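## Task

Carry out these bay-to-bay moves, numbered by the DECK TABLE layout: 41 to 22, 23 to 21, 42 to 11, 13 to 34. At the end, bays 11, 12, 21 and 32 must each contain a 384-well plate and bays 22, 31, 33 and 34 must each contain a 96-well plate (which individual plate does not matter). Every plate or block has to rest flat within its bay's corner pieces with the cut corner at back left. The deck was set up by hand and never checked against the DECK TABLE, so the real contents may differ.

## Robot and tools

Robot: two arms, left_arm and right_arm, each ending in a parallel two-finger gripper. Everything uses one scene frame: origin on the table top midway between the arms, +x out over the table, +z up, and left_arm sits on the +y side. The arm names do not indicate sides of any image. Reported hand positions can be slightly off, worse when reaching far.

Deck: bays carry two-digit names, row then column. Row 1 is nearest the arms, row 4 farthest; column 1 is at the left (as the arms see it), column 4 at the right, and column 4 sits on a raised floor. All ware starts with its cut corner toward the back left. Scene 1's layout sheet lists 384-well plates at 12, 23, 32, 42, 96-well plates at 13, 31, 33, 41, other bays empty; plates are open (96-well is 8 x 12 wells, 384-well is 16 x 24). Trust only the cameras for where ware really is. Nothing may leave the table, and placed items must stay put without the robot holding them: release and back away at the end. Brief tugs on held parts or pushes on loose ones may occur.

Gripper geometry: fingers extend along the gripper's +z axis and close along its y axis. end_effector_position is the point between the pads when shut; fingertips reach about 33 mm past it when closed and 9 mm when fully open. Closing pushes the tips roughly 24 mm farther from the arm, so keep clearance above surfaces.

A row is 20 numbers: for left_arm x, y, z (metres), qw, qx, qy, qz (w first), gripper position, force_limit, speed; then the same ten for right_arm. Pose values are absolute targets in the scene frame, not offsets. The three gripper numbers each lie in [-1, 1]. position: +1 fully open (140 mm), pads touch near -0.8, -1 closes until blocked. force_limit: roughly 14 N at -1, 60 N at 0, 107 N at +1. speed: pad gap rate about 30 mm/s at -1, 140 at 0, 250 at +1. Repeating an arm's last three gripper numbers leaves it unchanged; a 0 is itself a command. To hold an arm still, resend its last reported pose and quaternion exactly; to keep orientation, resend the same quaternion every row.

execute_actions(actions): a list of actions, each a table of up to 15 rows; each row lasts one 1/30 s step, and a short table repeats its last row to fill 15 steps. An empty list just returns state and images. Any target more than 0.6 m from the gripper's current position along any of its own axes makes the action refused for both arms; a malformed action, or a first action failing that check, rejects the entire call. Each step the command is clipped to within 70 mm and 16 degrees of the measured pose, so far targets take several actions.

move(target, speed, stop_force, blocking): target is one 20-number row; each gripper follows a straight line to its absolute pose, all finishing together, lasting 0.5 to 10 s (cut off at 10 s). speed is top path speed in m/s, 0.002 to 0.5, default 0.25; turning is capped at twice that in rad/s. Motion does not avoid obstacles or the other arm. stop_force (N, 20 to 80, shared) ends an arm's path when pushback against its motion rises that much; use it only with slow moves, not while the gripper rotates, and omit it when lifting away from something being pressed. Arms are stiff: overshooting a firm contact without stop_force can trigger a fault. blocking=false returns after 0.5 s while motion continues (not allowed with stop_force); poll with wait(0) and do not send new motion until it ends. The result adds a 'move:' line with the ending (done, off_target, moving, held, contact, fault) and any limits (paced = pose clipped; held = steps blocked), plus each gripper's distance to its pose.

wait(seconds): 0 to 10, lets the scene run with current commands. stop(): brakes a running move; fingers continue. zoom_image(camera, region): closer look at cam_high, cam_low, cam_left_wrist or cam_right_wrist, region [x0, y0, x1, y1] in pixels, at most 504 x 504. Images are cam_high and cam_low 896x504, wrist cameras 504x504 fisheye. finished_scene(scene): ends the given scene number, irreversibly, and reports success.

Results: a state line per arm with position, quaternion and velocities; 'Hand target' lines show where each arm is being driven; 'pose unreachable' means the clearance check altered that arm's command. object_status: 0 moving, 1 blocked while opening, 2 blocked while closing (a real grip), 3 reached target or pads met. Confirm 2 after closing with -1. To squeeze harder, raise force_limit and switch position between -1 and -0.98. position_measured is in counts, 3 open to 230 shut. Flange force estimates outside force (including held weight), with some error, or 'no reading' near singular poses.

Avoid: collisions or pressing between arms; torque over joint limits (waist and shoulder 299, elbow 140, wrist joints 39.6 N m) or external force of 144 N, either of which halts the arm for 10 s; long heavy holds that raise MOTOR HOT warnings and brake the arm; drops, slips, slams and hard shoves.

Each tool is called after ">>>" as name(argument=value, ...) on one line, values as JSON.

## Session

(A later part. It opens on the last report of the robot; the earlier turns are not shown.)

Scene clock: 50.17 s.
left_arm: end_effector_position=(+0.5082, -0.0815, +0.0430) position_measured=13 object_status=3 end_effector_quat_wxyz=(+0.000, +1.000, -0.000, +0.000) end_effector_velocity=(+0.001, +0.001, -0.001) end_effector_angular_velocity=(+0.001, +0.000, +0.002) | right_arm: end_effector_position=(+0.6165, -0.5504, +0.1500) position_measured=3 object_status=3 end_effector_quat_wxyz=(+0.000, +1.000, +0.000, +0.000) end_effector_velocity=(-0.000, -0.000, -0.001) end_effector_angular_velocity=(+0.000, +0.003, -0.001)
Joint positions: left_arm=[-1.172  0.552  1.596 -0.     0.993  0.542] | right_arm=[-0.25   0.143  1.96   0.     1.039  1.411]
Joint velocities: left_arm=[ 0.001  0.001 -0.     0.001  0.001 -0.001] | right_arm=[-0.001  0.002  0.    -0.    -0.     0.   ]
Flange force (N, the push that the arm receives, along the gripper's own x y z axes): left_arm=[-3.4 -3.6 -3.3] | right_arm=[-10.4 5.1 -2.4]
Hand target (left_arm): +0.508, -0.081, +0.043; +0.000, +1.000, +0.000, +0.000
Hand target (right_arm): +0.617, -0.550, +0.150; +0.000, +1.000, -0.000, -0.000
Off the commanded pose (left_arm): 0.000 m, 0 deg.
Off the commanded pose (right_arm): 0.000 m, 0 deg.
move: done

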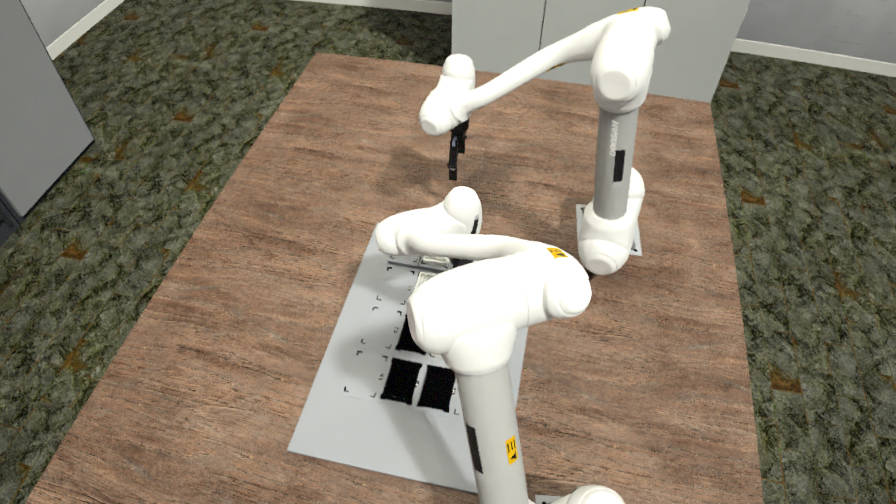

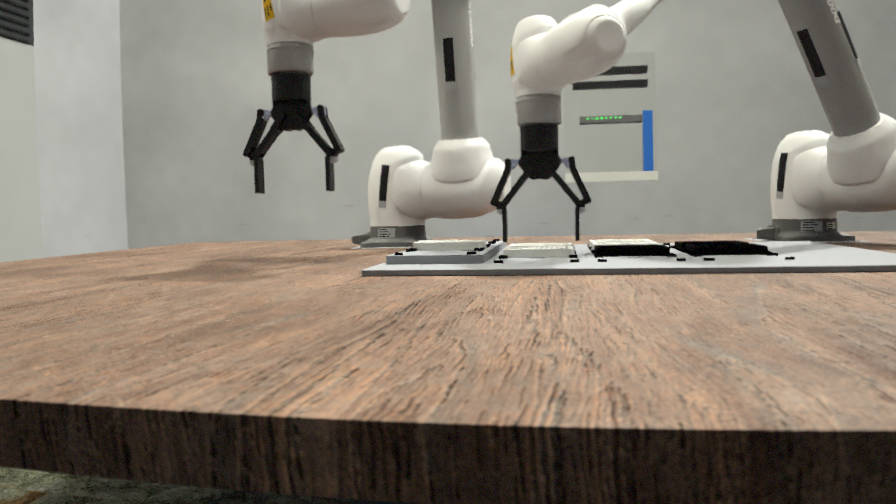

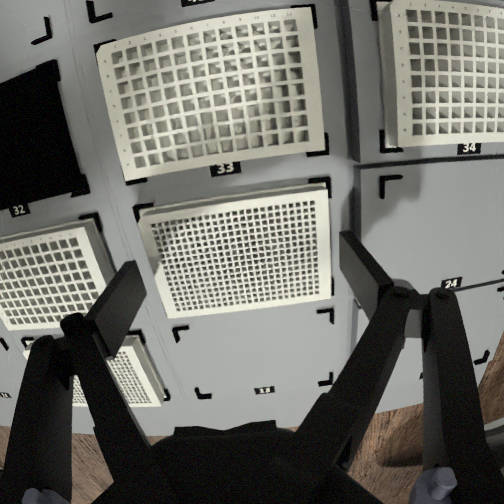

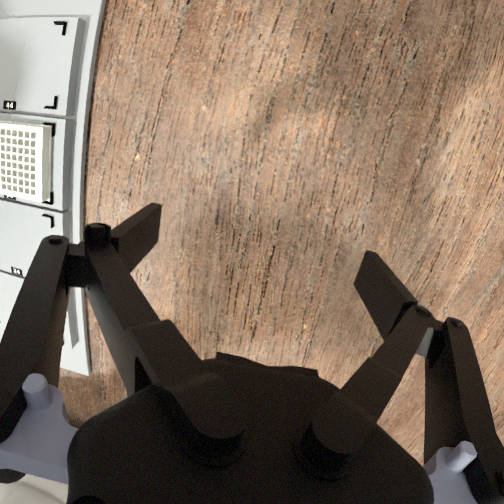

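>>> execute_actions(actions=[])

>>> move(target=[0.5082,-0.0814,0.0325,0,1,0,0,0.92,-0.3,0,0.6165,-0.5504,0.15,0,1,0,0,1,-0.3,0], speed=0.03)

>>> move(target=[0.5082,-0.0814,0.0325,0,1,0,0,-1,-0.3,-0.3,0.6165,-0.5504,0.15,0,1,0,0,1,-0.3,0])

Scene clock: 51.07 s.
left_arm: end_effector_position=(+0.5083, -0.0815, +0.0430) position_measured=13 object_status=3 end_effector_quat_wxyz=(+0.000, +1.000, +0.000, +0.000) end_effector_velocity=(+0.000, -0.000, +0.000) end_effector_angular_velocity=(-0.001, -0.001, -0.000) | right_arm: end_effector_position=(+0.6165, -0.5504, +0.1500) position_measured=3 object_status=3 end_effector_quat_wxyz=(+0.000, +1.000, -0.000, +0.000) end_effector_velocity=(-0.001, -0.000, -0.000) end_effector_angular_velocity=(-0.001, +0.001, +0.001)
Joint positions: left_arm=[-1.172  0.552  1.596 -0.     0.993  0.542] | right_arm=[-0.25   0.143  1.96   0.     1.039  1.411]
Joint velocities: left_arm=[-0.    -0.    -0.     0.    -0.001 -0.   ] | right_arm=[ 0.    -0.001  0.002 -0.001  0.    -0.   ]
Flange force (N, the push that the arm receives, along the gripper's own x y z axes): left_arm=[1.6 3.3 3.4] | right_arm=[-5.8 3.9 -1.6]
Hand target (left_arm): +0.508, -0.081, +0.043; +0.000, +1.000, +0.000, +0.000
Hand target (right_arm): +0.617, -0.550, +0.150; +0.000, +1.000, -0.000, -0.000
Off the commanded pose (left_arm): 0.000 m, 0 deg.
Off the commanded pose (right_arm): 0.000 m, 0 deg.

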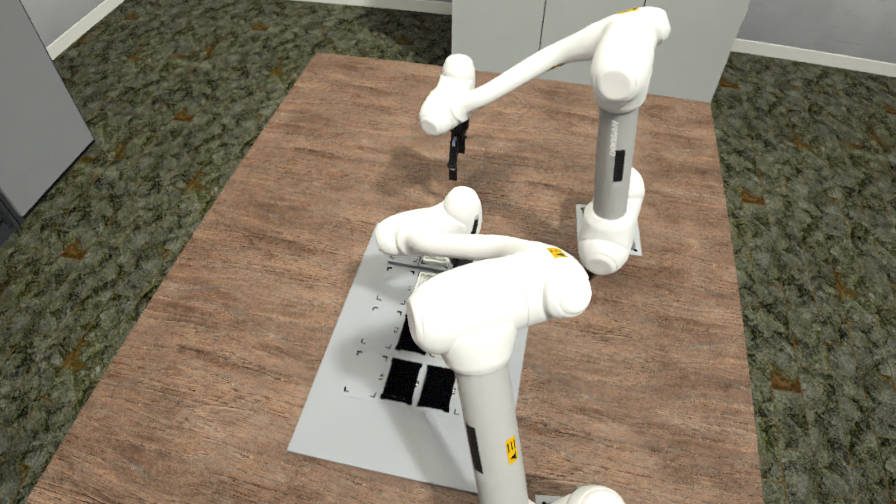

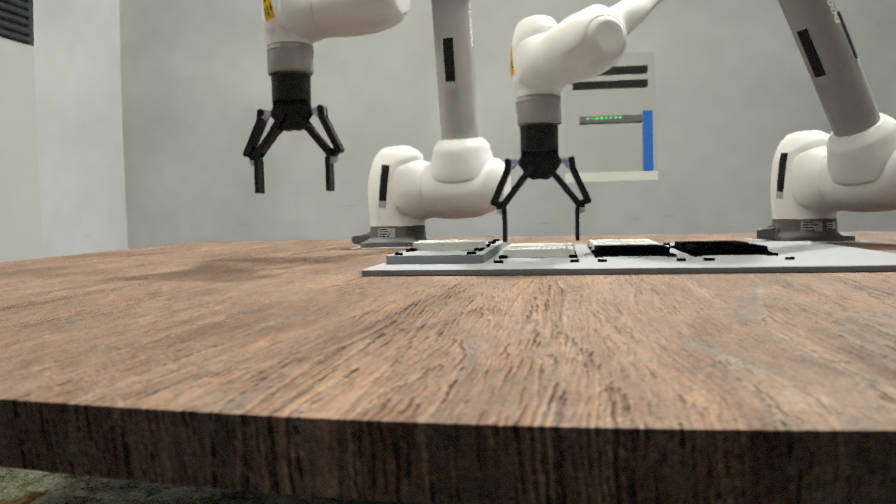

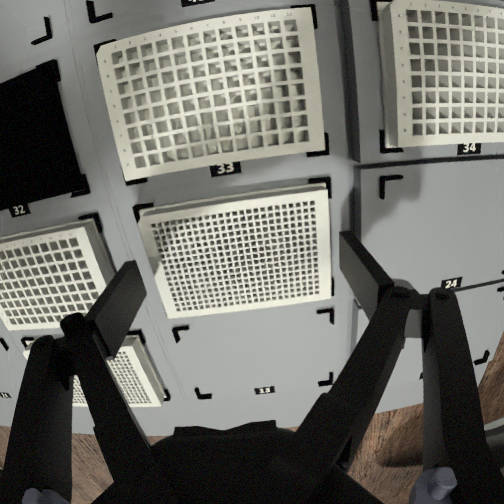

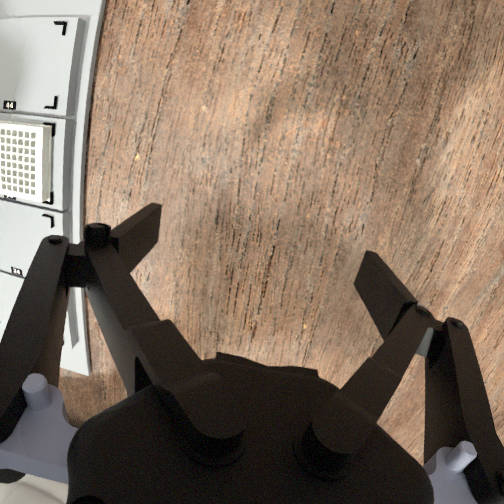

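Scene clock: 51.77 s.
left_arm: end_effector_position=(+0.5082, -0.0814, +0.0325) position_measured=13 object_status=3 end_effector_quat_wxyz=(-0.000, +1.000, +0.000, -0.000) end_effector_velocity=(-0.000, +0.000, +0.000) end_effector_angular_velocity=(+0.000, -0.000, +0.001) | right_arm: end_effector_position=(+0.6165, -0.5504, +0.1500) position_measured=3 object_status=3 end_effector_quat_wxyz=(+0.000, +1.000, -0.000, +0.000) end_effector_velocity=(-0.001, +0.000, -0.001) end_effector_angular_velocity=(+0.001, +0.002, +0.000)
Joint positions: left_arm=[-1.172  0.561  1.603 -0.     0.978  0.542] | right_arm=[-0.25   0.143  1.96   0.     1.039  1.411]
Joint velocities: left_arm=[-0.    -0.    -0.     0.     0.    -0.001] | right_arm=[ 0.     0.001  0.001  0.001 -0.    -0.001]
Flange force (N, the push that the arm receives, along the gripper's own x y z axes): left_arm=[3.8 0.9 1.1] | right_arm=[-6.7 4.5 -2.4]
Hand target (left_arm): +0.508, -0.081, +0.033; +0.000, +1.000, -0.000, -0.000
Hand target (right_arm): +0.617, -0.550, +0.150; -0.000, +1.000, +0.000, -0.000
Off the commanded pose (left_arm): 0.000 m, 0 deg.
Off the commanded pose (right_arm): 0.000 m, 0 deg.
move: done

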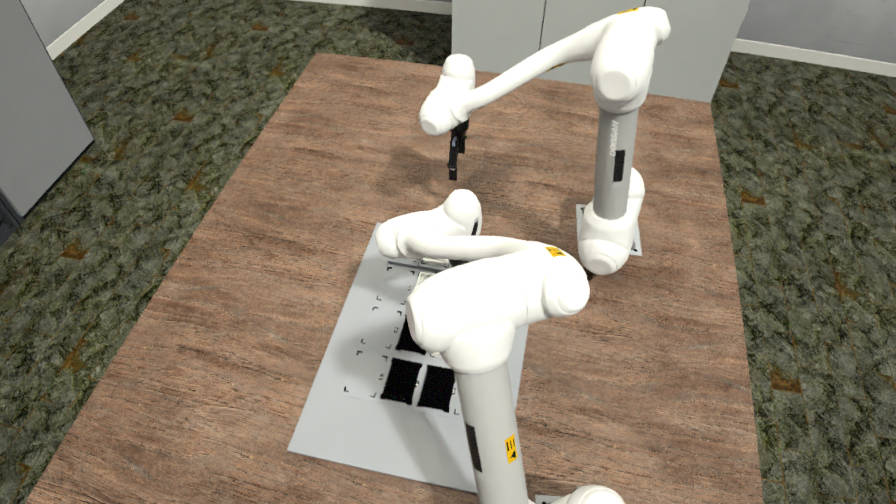

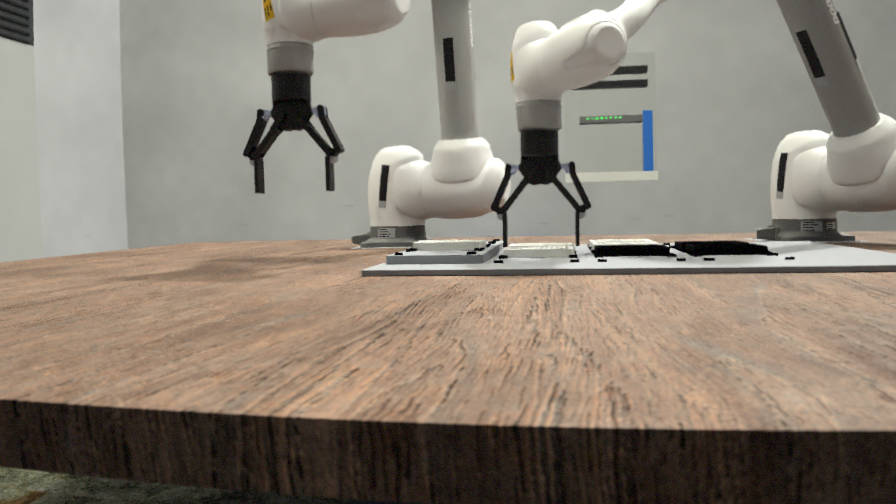

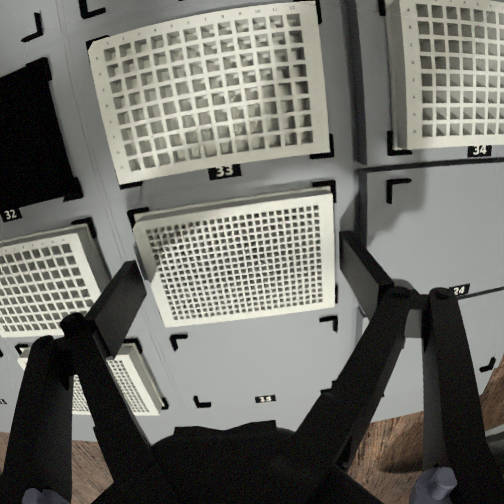

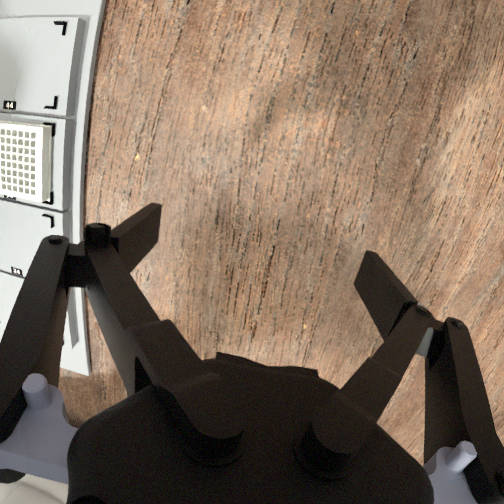

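Scene clock: 52.47 s.
left_arm: end_effector_position=(+0.5082, -0.0814, +0.0326) position_measured=38 object_status=2 end_effector_quat_wxyz=(+0.000, +1.000, +0.000, +0.000) end_effector_velocity=(-0.001, -0.000, +0.000) end_effector_angular_velocity=(+0.001, +0.001, -0.001) | right_arm: end_effector_position=(+0.6165, -0.5504, +0.1500) position_measured=3 object_status=3 end_effector_quat_wxyz=(+0.000, +1.000, -0.000, +0.000) end_effector_velocity=(+0.000, -0.000, +0.001) end_effector_angular_velocity=(-0.000, -0.001, -0.000)
Joint positions: left_arm=[-1.172  0.561  1.603 -0.     0.978  0.542] | right_arm=[-0.25   0.143  1.96   0.     1.039  1.411]
Joint velocities: left_arm=[-0.001 -0.    -0.    -0.     0.002  0.001] | right_arm=[-0.    -0.001 -0.001 -0.     0.     0.   ]
Flange force (N, the push that the arm receives, along the gripper's own x y z axes): left_arm=[-2.6 2.1 -32.2] | right_arm=[-9.5 4.0 -3.8]
Hand target (left_arm): +0.508, -0.081, +0.033; -0.000, +1.000, +0.000, -0.000
Hand target (right_arm): +0.617, -0.550, +0.150; +0.000, +1.000, +0.000, -0.000
Off the commanded pose (left_arm): 0.000 m, 0 deg.
Off the commanded pose (right_arm): 0.000 m, 0 deg.
move: done

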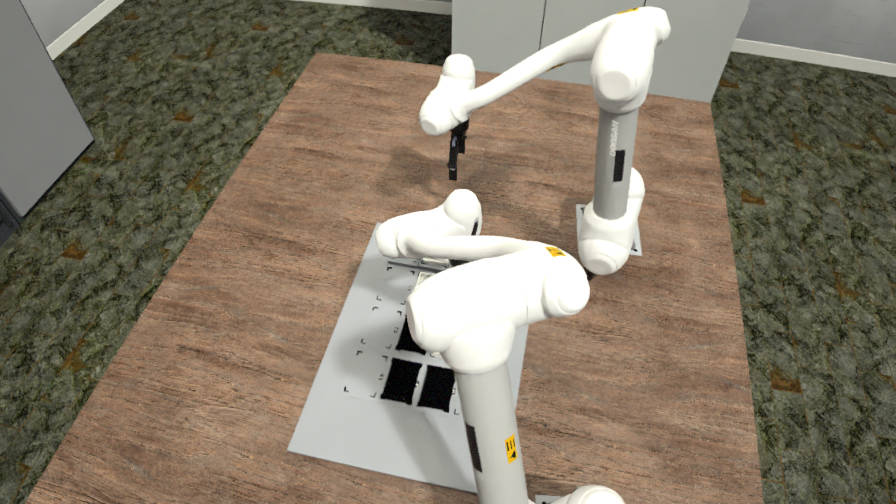

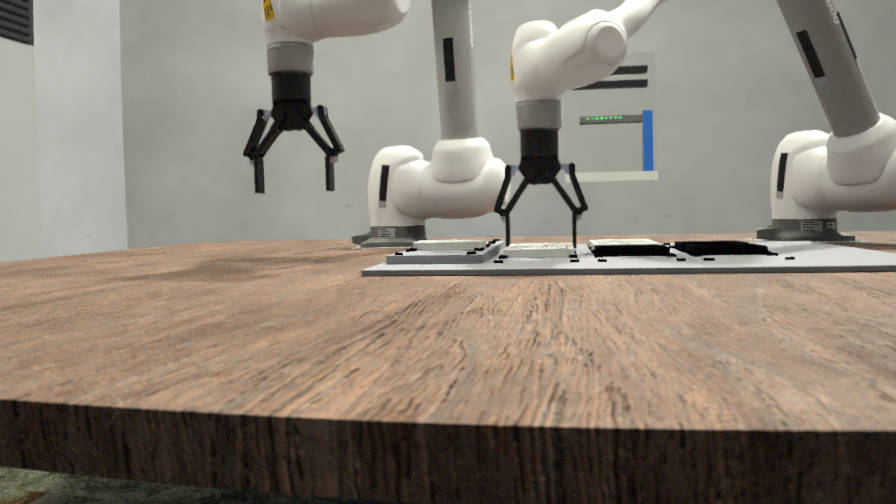

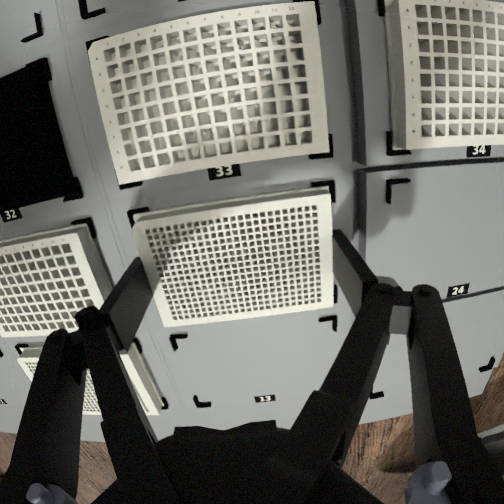

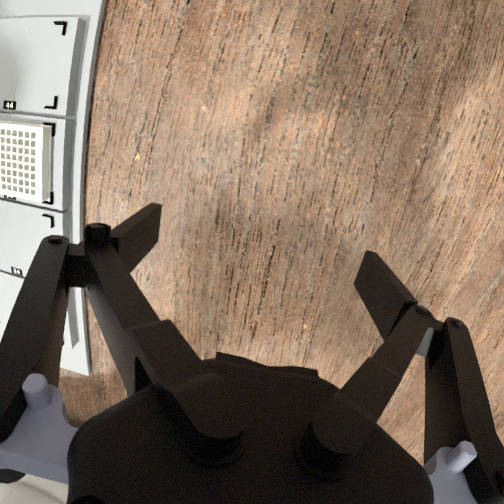

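>>> move(target=[0.5082,-0.0814,0.064,0,1,0,0,-1,-0.3,-0.3,0.6165,-0.5504,0.15,0,1,0,0,1,-0.3,0], speed=0.08)

>>> move(target=[0.4014,0.2468,0.064,0,1,0,0,-1,-0.3,-0.3,0.6165,-0.5504,0.15,0,1,0,0,1,-0.3,0], speed=0.3)

>>> move(target=[0.4014,0.2468,0.043,0,1,0,0,-1,-0.3,-0.3,0.6165,-0.5504,0.15,0,1,0,0,1,-0.3,0], speed=0.06)

>>> zoom_image(camera="cam_left_wrist", region=[100,130,400,230])

Scene clock: 53.60 s.
left_arm: end_effector_position=(+0.5082, -0.0814, +0.0640) position_measured=39 object_status=2 end_effector_quat_wxyz=(+0.000, +1.000, +0.000, +0.000) end_effector_velocity=(-0.000, -0.000, +0.001) end_effector_angular_velocity=(-0.001, +0.000, -0.001) | right_arm: end_effector_position=(+0.6165, -0.5504, +0.1500) position_measured=3 object_status=3 end_effector_quat_wxyz=(+0.000, +1.000, -0.000, +0.000) end_effector_velocity=(-0.001, -0.000, -0.001) end_effector_angular_velocity=(+0.000, +0.002, -0.000)
Joint positions: left_arm=[-1.172  0.534  1.582  0.     1.026  0.542] | right_arm=[-0.25   0.143  1.96   0.     1.039  1.411]
Joint velocities: left_arm=[-0.    -0.001 -0.    -0.001  0.     0.001] | right_arm=[-0.     0.002  0.001 -0.    -0.     0.   ]
Flange force (N, the push that the arm receives, along the gripper's own x y z axes): left_arm=[2.2 3.9 2.2] | right_arm=[-6.6 3.6 -1.2]
Hand target (left_arm): +0.508, -0.081, +0.064; -0.000, +1.000, +0.000, +0.000
Hand target (right_arm): +0.617, -0.550, +0.150; +0.000, +1.000, +0.000, -0.000
Off the commanded pose (left_arm): 0.000 m, 0 deg.
Off the commanded pose (right_arm): 0.000 m, 0 deg.
move: done

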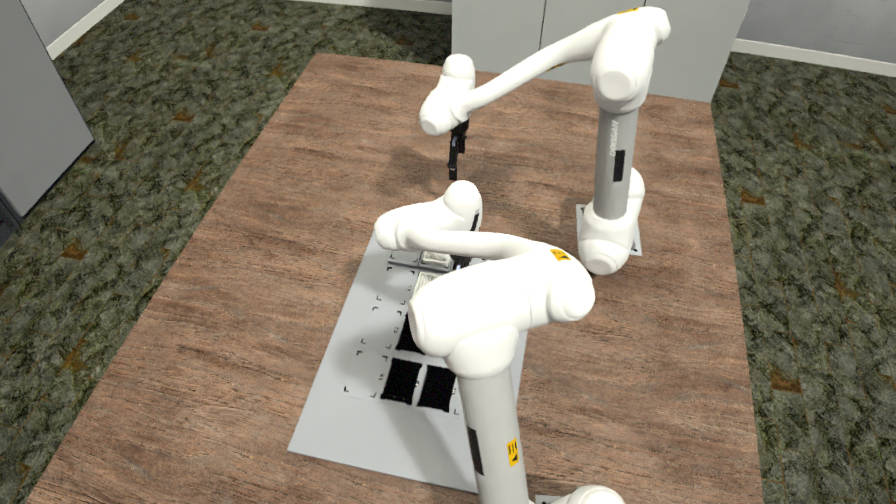

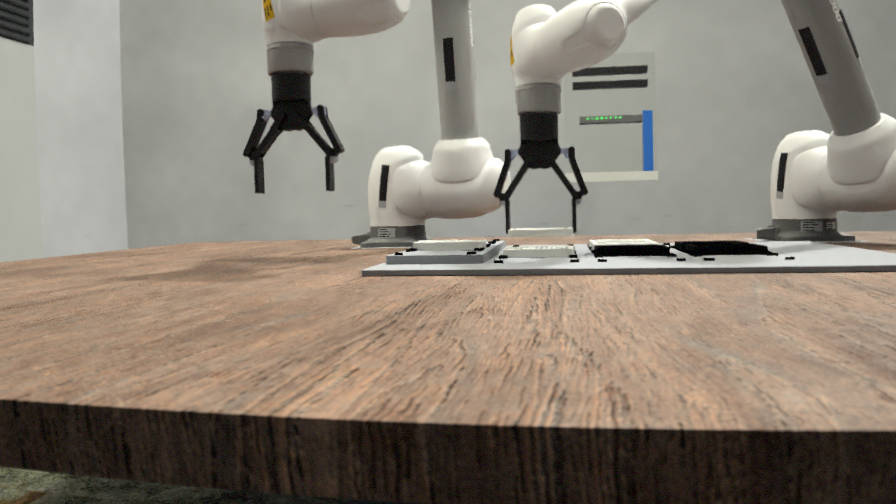

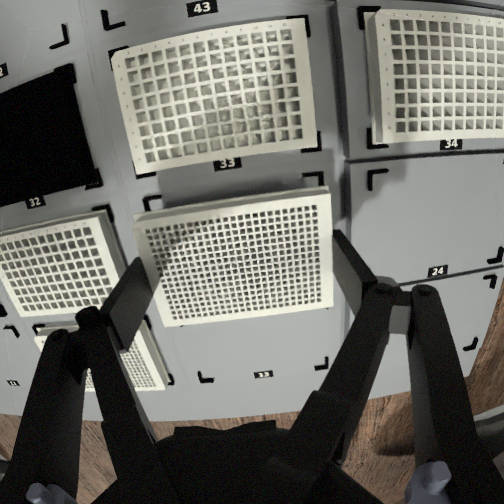

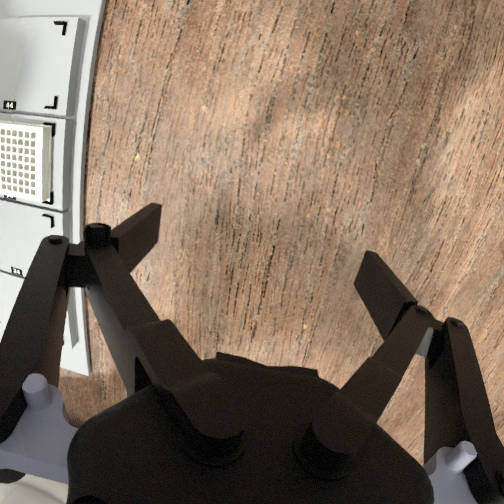

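Scene clock: 55.17 s.
left_arm: end_effector_position=(+0.4013, +0.2468, +0.0640) position_measured=39 object_status=2 end_effector_quat_wxyz=(-0.000, +1.000, -0.000, -0.000) end_effector_velocity=(-0.001, +0.001, -0.000) end_effector_angular_velocity=(+0.002, +0.002, -0.002) | right_arm: end_effector_position=(+0.6165, -0.5504, +0.1500) position_measured=3 object_status=3 end_effector_quat_wxyz=(+0.000, +1.000, +0.000, +0.000) end_effector_velocity=(-0.000, -0.001, +0.000) end_effector_angular_velocity=(-0.001, -0.001, -0.000)
Joint positions: left_arm=[-1.005  0.087  2.216 -0.     0.839  0.71 ] | right_arm=[-0.25   0.143  1.96   0.     1.039  1.411]
Joint velocities: left_arm=[-0.001  0.     0.001  0.     0.002  0.001] | right_arm=[-0.001 -0.001  0.    -0.001 -0.    -0.001]
Flange force (N, the push that the arm receives, along the gripper's own x y z axes): left_arm=[7.2 -4.0 -2.1] | right_arm=[-8.6 2.9 -2.4]
Hand target (left_arm): +0.401, +0.247, +0.064; -0.000, +1.000, -0.000, -0.000
Hand target (right_arm): +0.617, -0.550, +0.150; +0.000, +1.000, +0.000, -0.000
Off the commanded pose (left_arm): 0.000 m, 0 deg.
Off the commanded pose (right_arm): 0.000 m, 0 deg.
move: done

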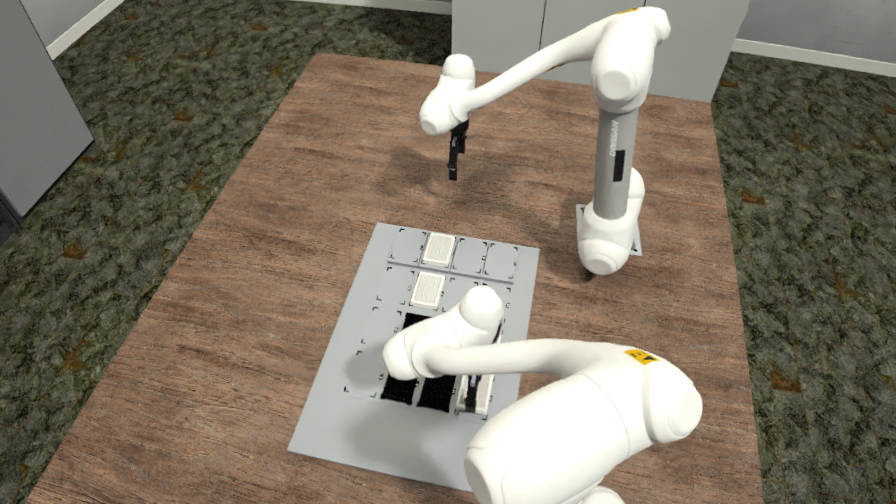

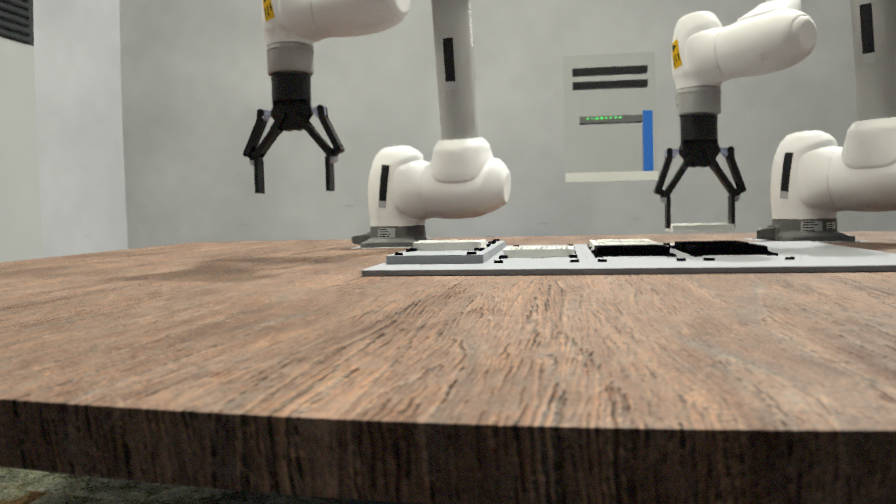

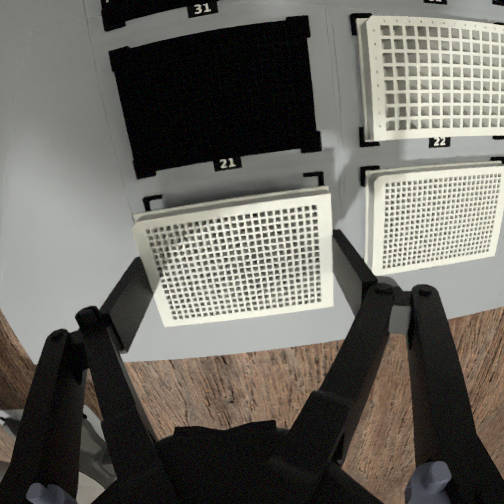

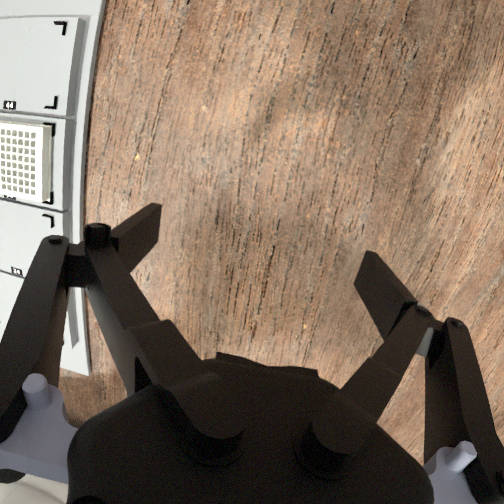

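Scene clock: 55.87 s.
left_arm: end_effector_position=(+0.4014, +0.2468, +0.0430) position_measured=39 object_status=2 end_effector_quat_wxyz=(+0.000, +1.000, -0.000, -0.000) end_effector_velocity=(-0.000, +0.001, +0.000) end_effector_angular_velocity=(+0.000, +0.001, +0.001) | right_arm: end_effector_position=(+0.6165, -0.5504, +0.1500) position_measured=3 object_status=3 end_effector_quat_wxyz=(+0.000, +1.000, +0.000, +0.000) end_effector_velocity=(-0.001, +0.000, -0.000) end_effector_angular_velocity=(+0.001, +0.000, -0.000)
Joint positions: left_arm=[-1.005  0.116  2.234 -0.     0.792  0.71 ] | right_arm=[-0.25   0.143  1.96   0.     1.039  1.411]
Joint velocities: left_arm=[ 0.001 -0.     0.    -0.001  0.001  0.001] | right_arm=[ 0.    -0.001  0.001  0.001 -0.    -0.   ]
Flange force (N, the push that the arm receives, along the gripper's own x y z axes): left_arm=[-1.2 2.9 -0.8] | right_arm=[-12.3 2.2 -1.2]
Hand target (left_arm): +0.401, +0.247, +0.043; +0.000, +1.000, -0.000, -0.000
Hand target (right_arm): +0.617, -0.550, +0.150; +0.000, +1.000, +0.000, -0.000
Off the commanded pose (left_arm): 0.000 m, 0 deg.
Off the commanded pose (right_arm): 0.000 m, 0 deg.
move: done

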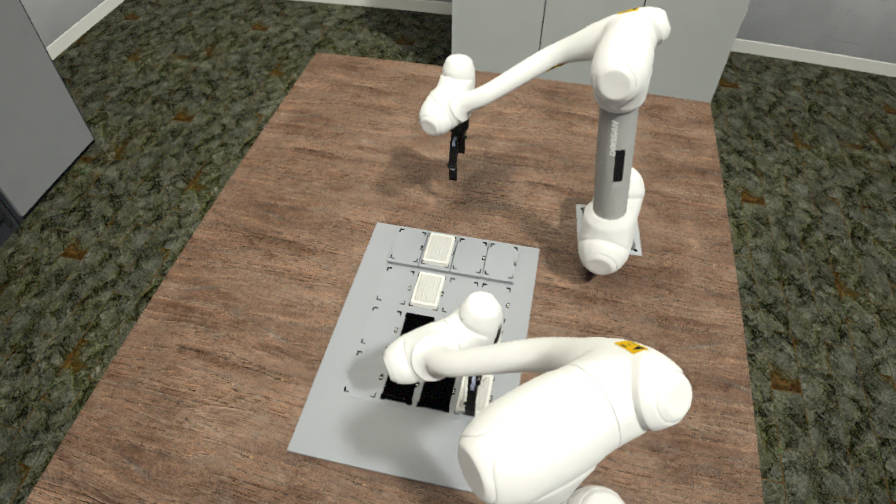

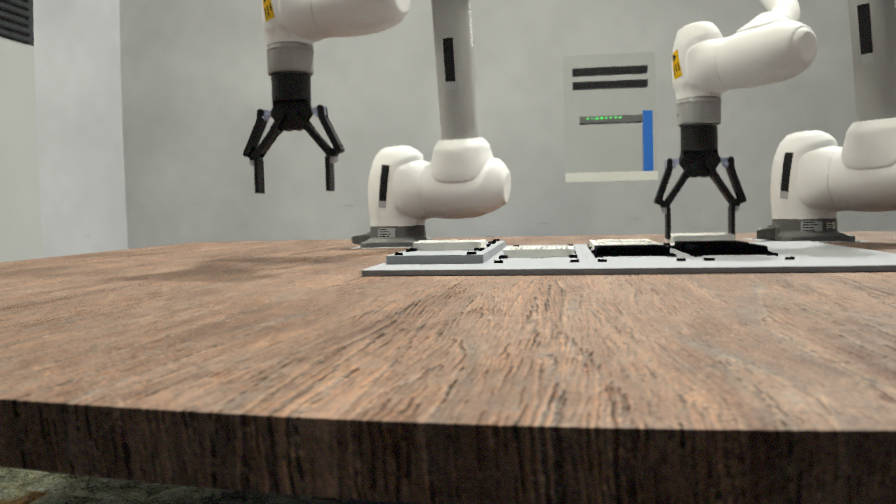

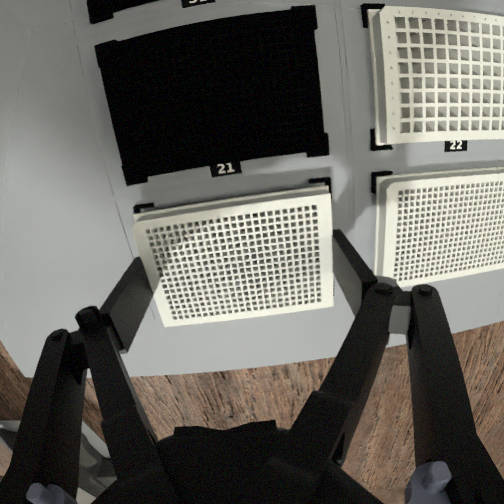

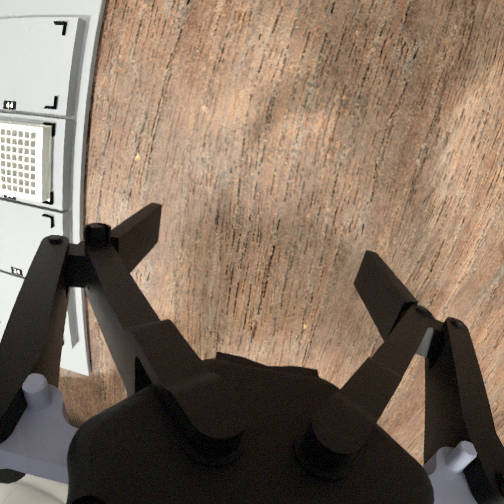

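Region (100, 130, 400, 230) of cam_left_wrist's 504x504 image, scaled by 1.680, with more detail than that image has.

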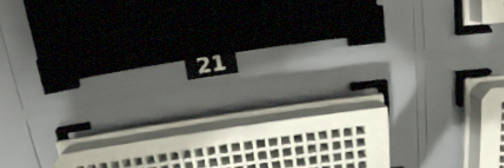

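Matches.

>>> move(target=[0.4014,0.2468,0.030,0,1,0,0,-1,-0.3,-0.3,0.6165,-0.5504,0.15,0,1,0,0,1,-0.3,0], speed=0.012, stop_force=20)

Scene clock: 57.37 s.
left_arm: end_effector_position=(+0.4014, +0.2468, +0.0324) position_measured=39 object_status=2 end_effector_quat_wxyz=(-0.000, +1.000, -0.000, -0.000) end_effector_velocity=(+0.000, -0.000, +0.001) end_effector_angular_velocity=(-0.000, -0.000, -0.001) | right_arm: end_effector_position=(+0.6165, -0.5504, +0.1500) position_measured=3 object_status=3 end_effector_quat_wxyz=(+0.000, +1.000, +0.000, +0.000) end_effector_velocity=(-0.000, -0.000, +0.001) end_effector_angular_velocity=(-0.000, -0.001, -0.000)
Joint positions: left_arm=[-1.005  0.132  2.243 -0.     0.768  0.71 ] | right_arm=[-0.25   0.143  1.96   0.     1.039  1.411]
Joint velocities: left_arm=[ 0.    -0.001 -0.001  0.     0.002  0.001] | right_arm=[-0.    -0.002  0.    -0.     0.    -0.   ]
Flange force (N, the push that the arm receives, along the gripper's own x y z axes): left_arm=[7.9 14.9 -2.3] | right_arm=[-7.2 5.1 -1.3]
Hand target (left_arm): +0.401, +0.247, +0.033; +0.000, +1.000, -0.000, +0.000
Hand target (right_arm): +0.617, -0.550, +0.150; +0.000, +1.000, +0.000, -0.000
Off the commanded pose (left_arm): 0.002 m, 0 deg.
Off the commanded pose (right_arm): 0.000 m, 0 deg.
move: contact (left_arm)

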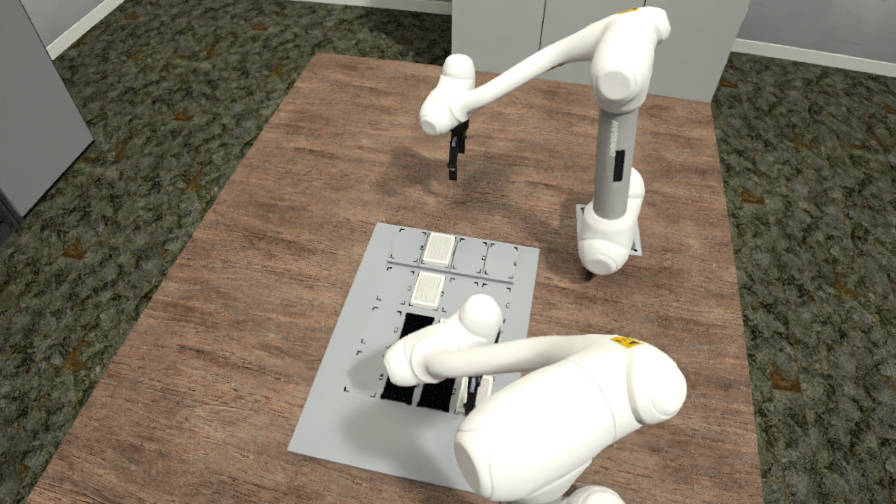

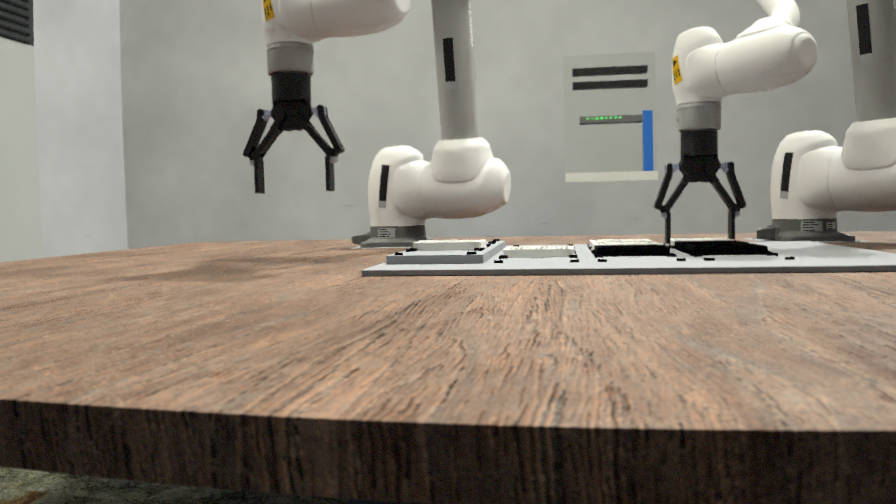

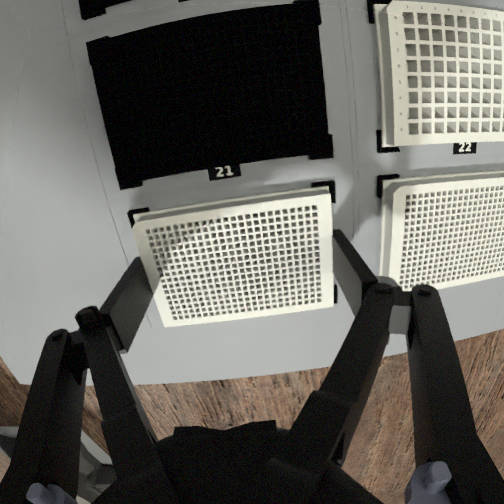

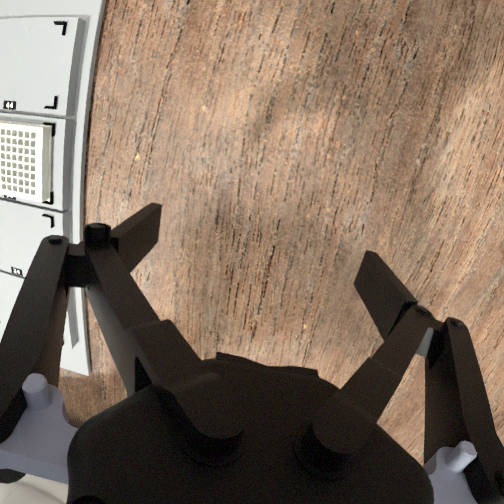

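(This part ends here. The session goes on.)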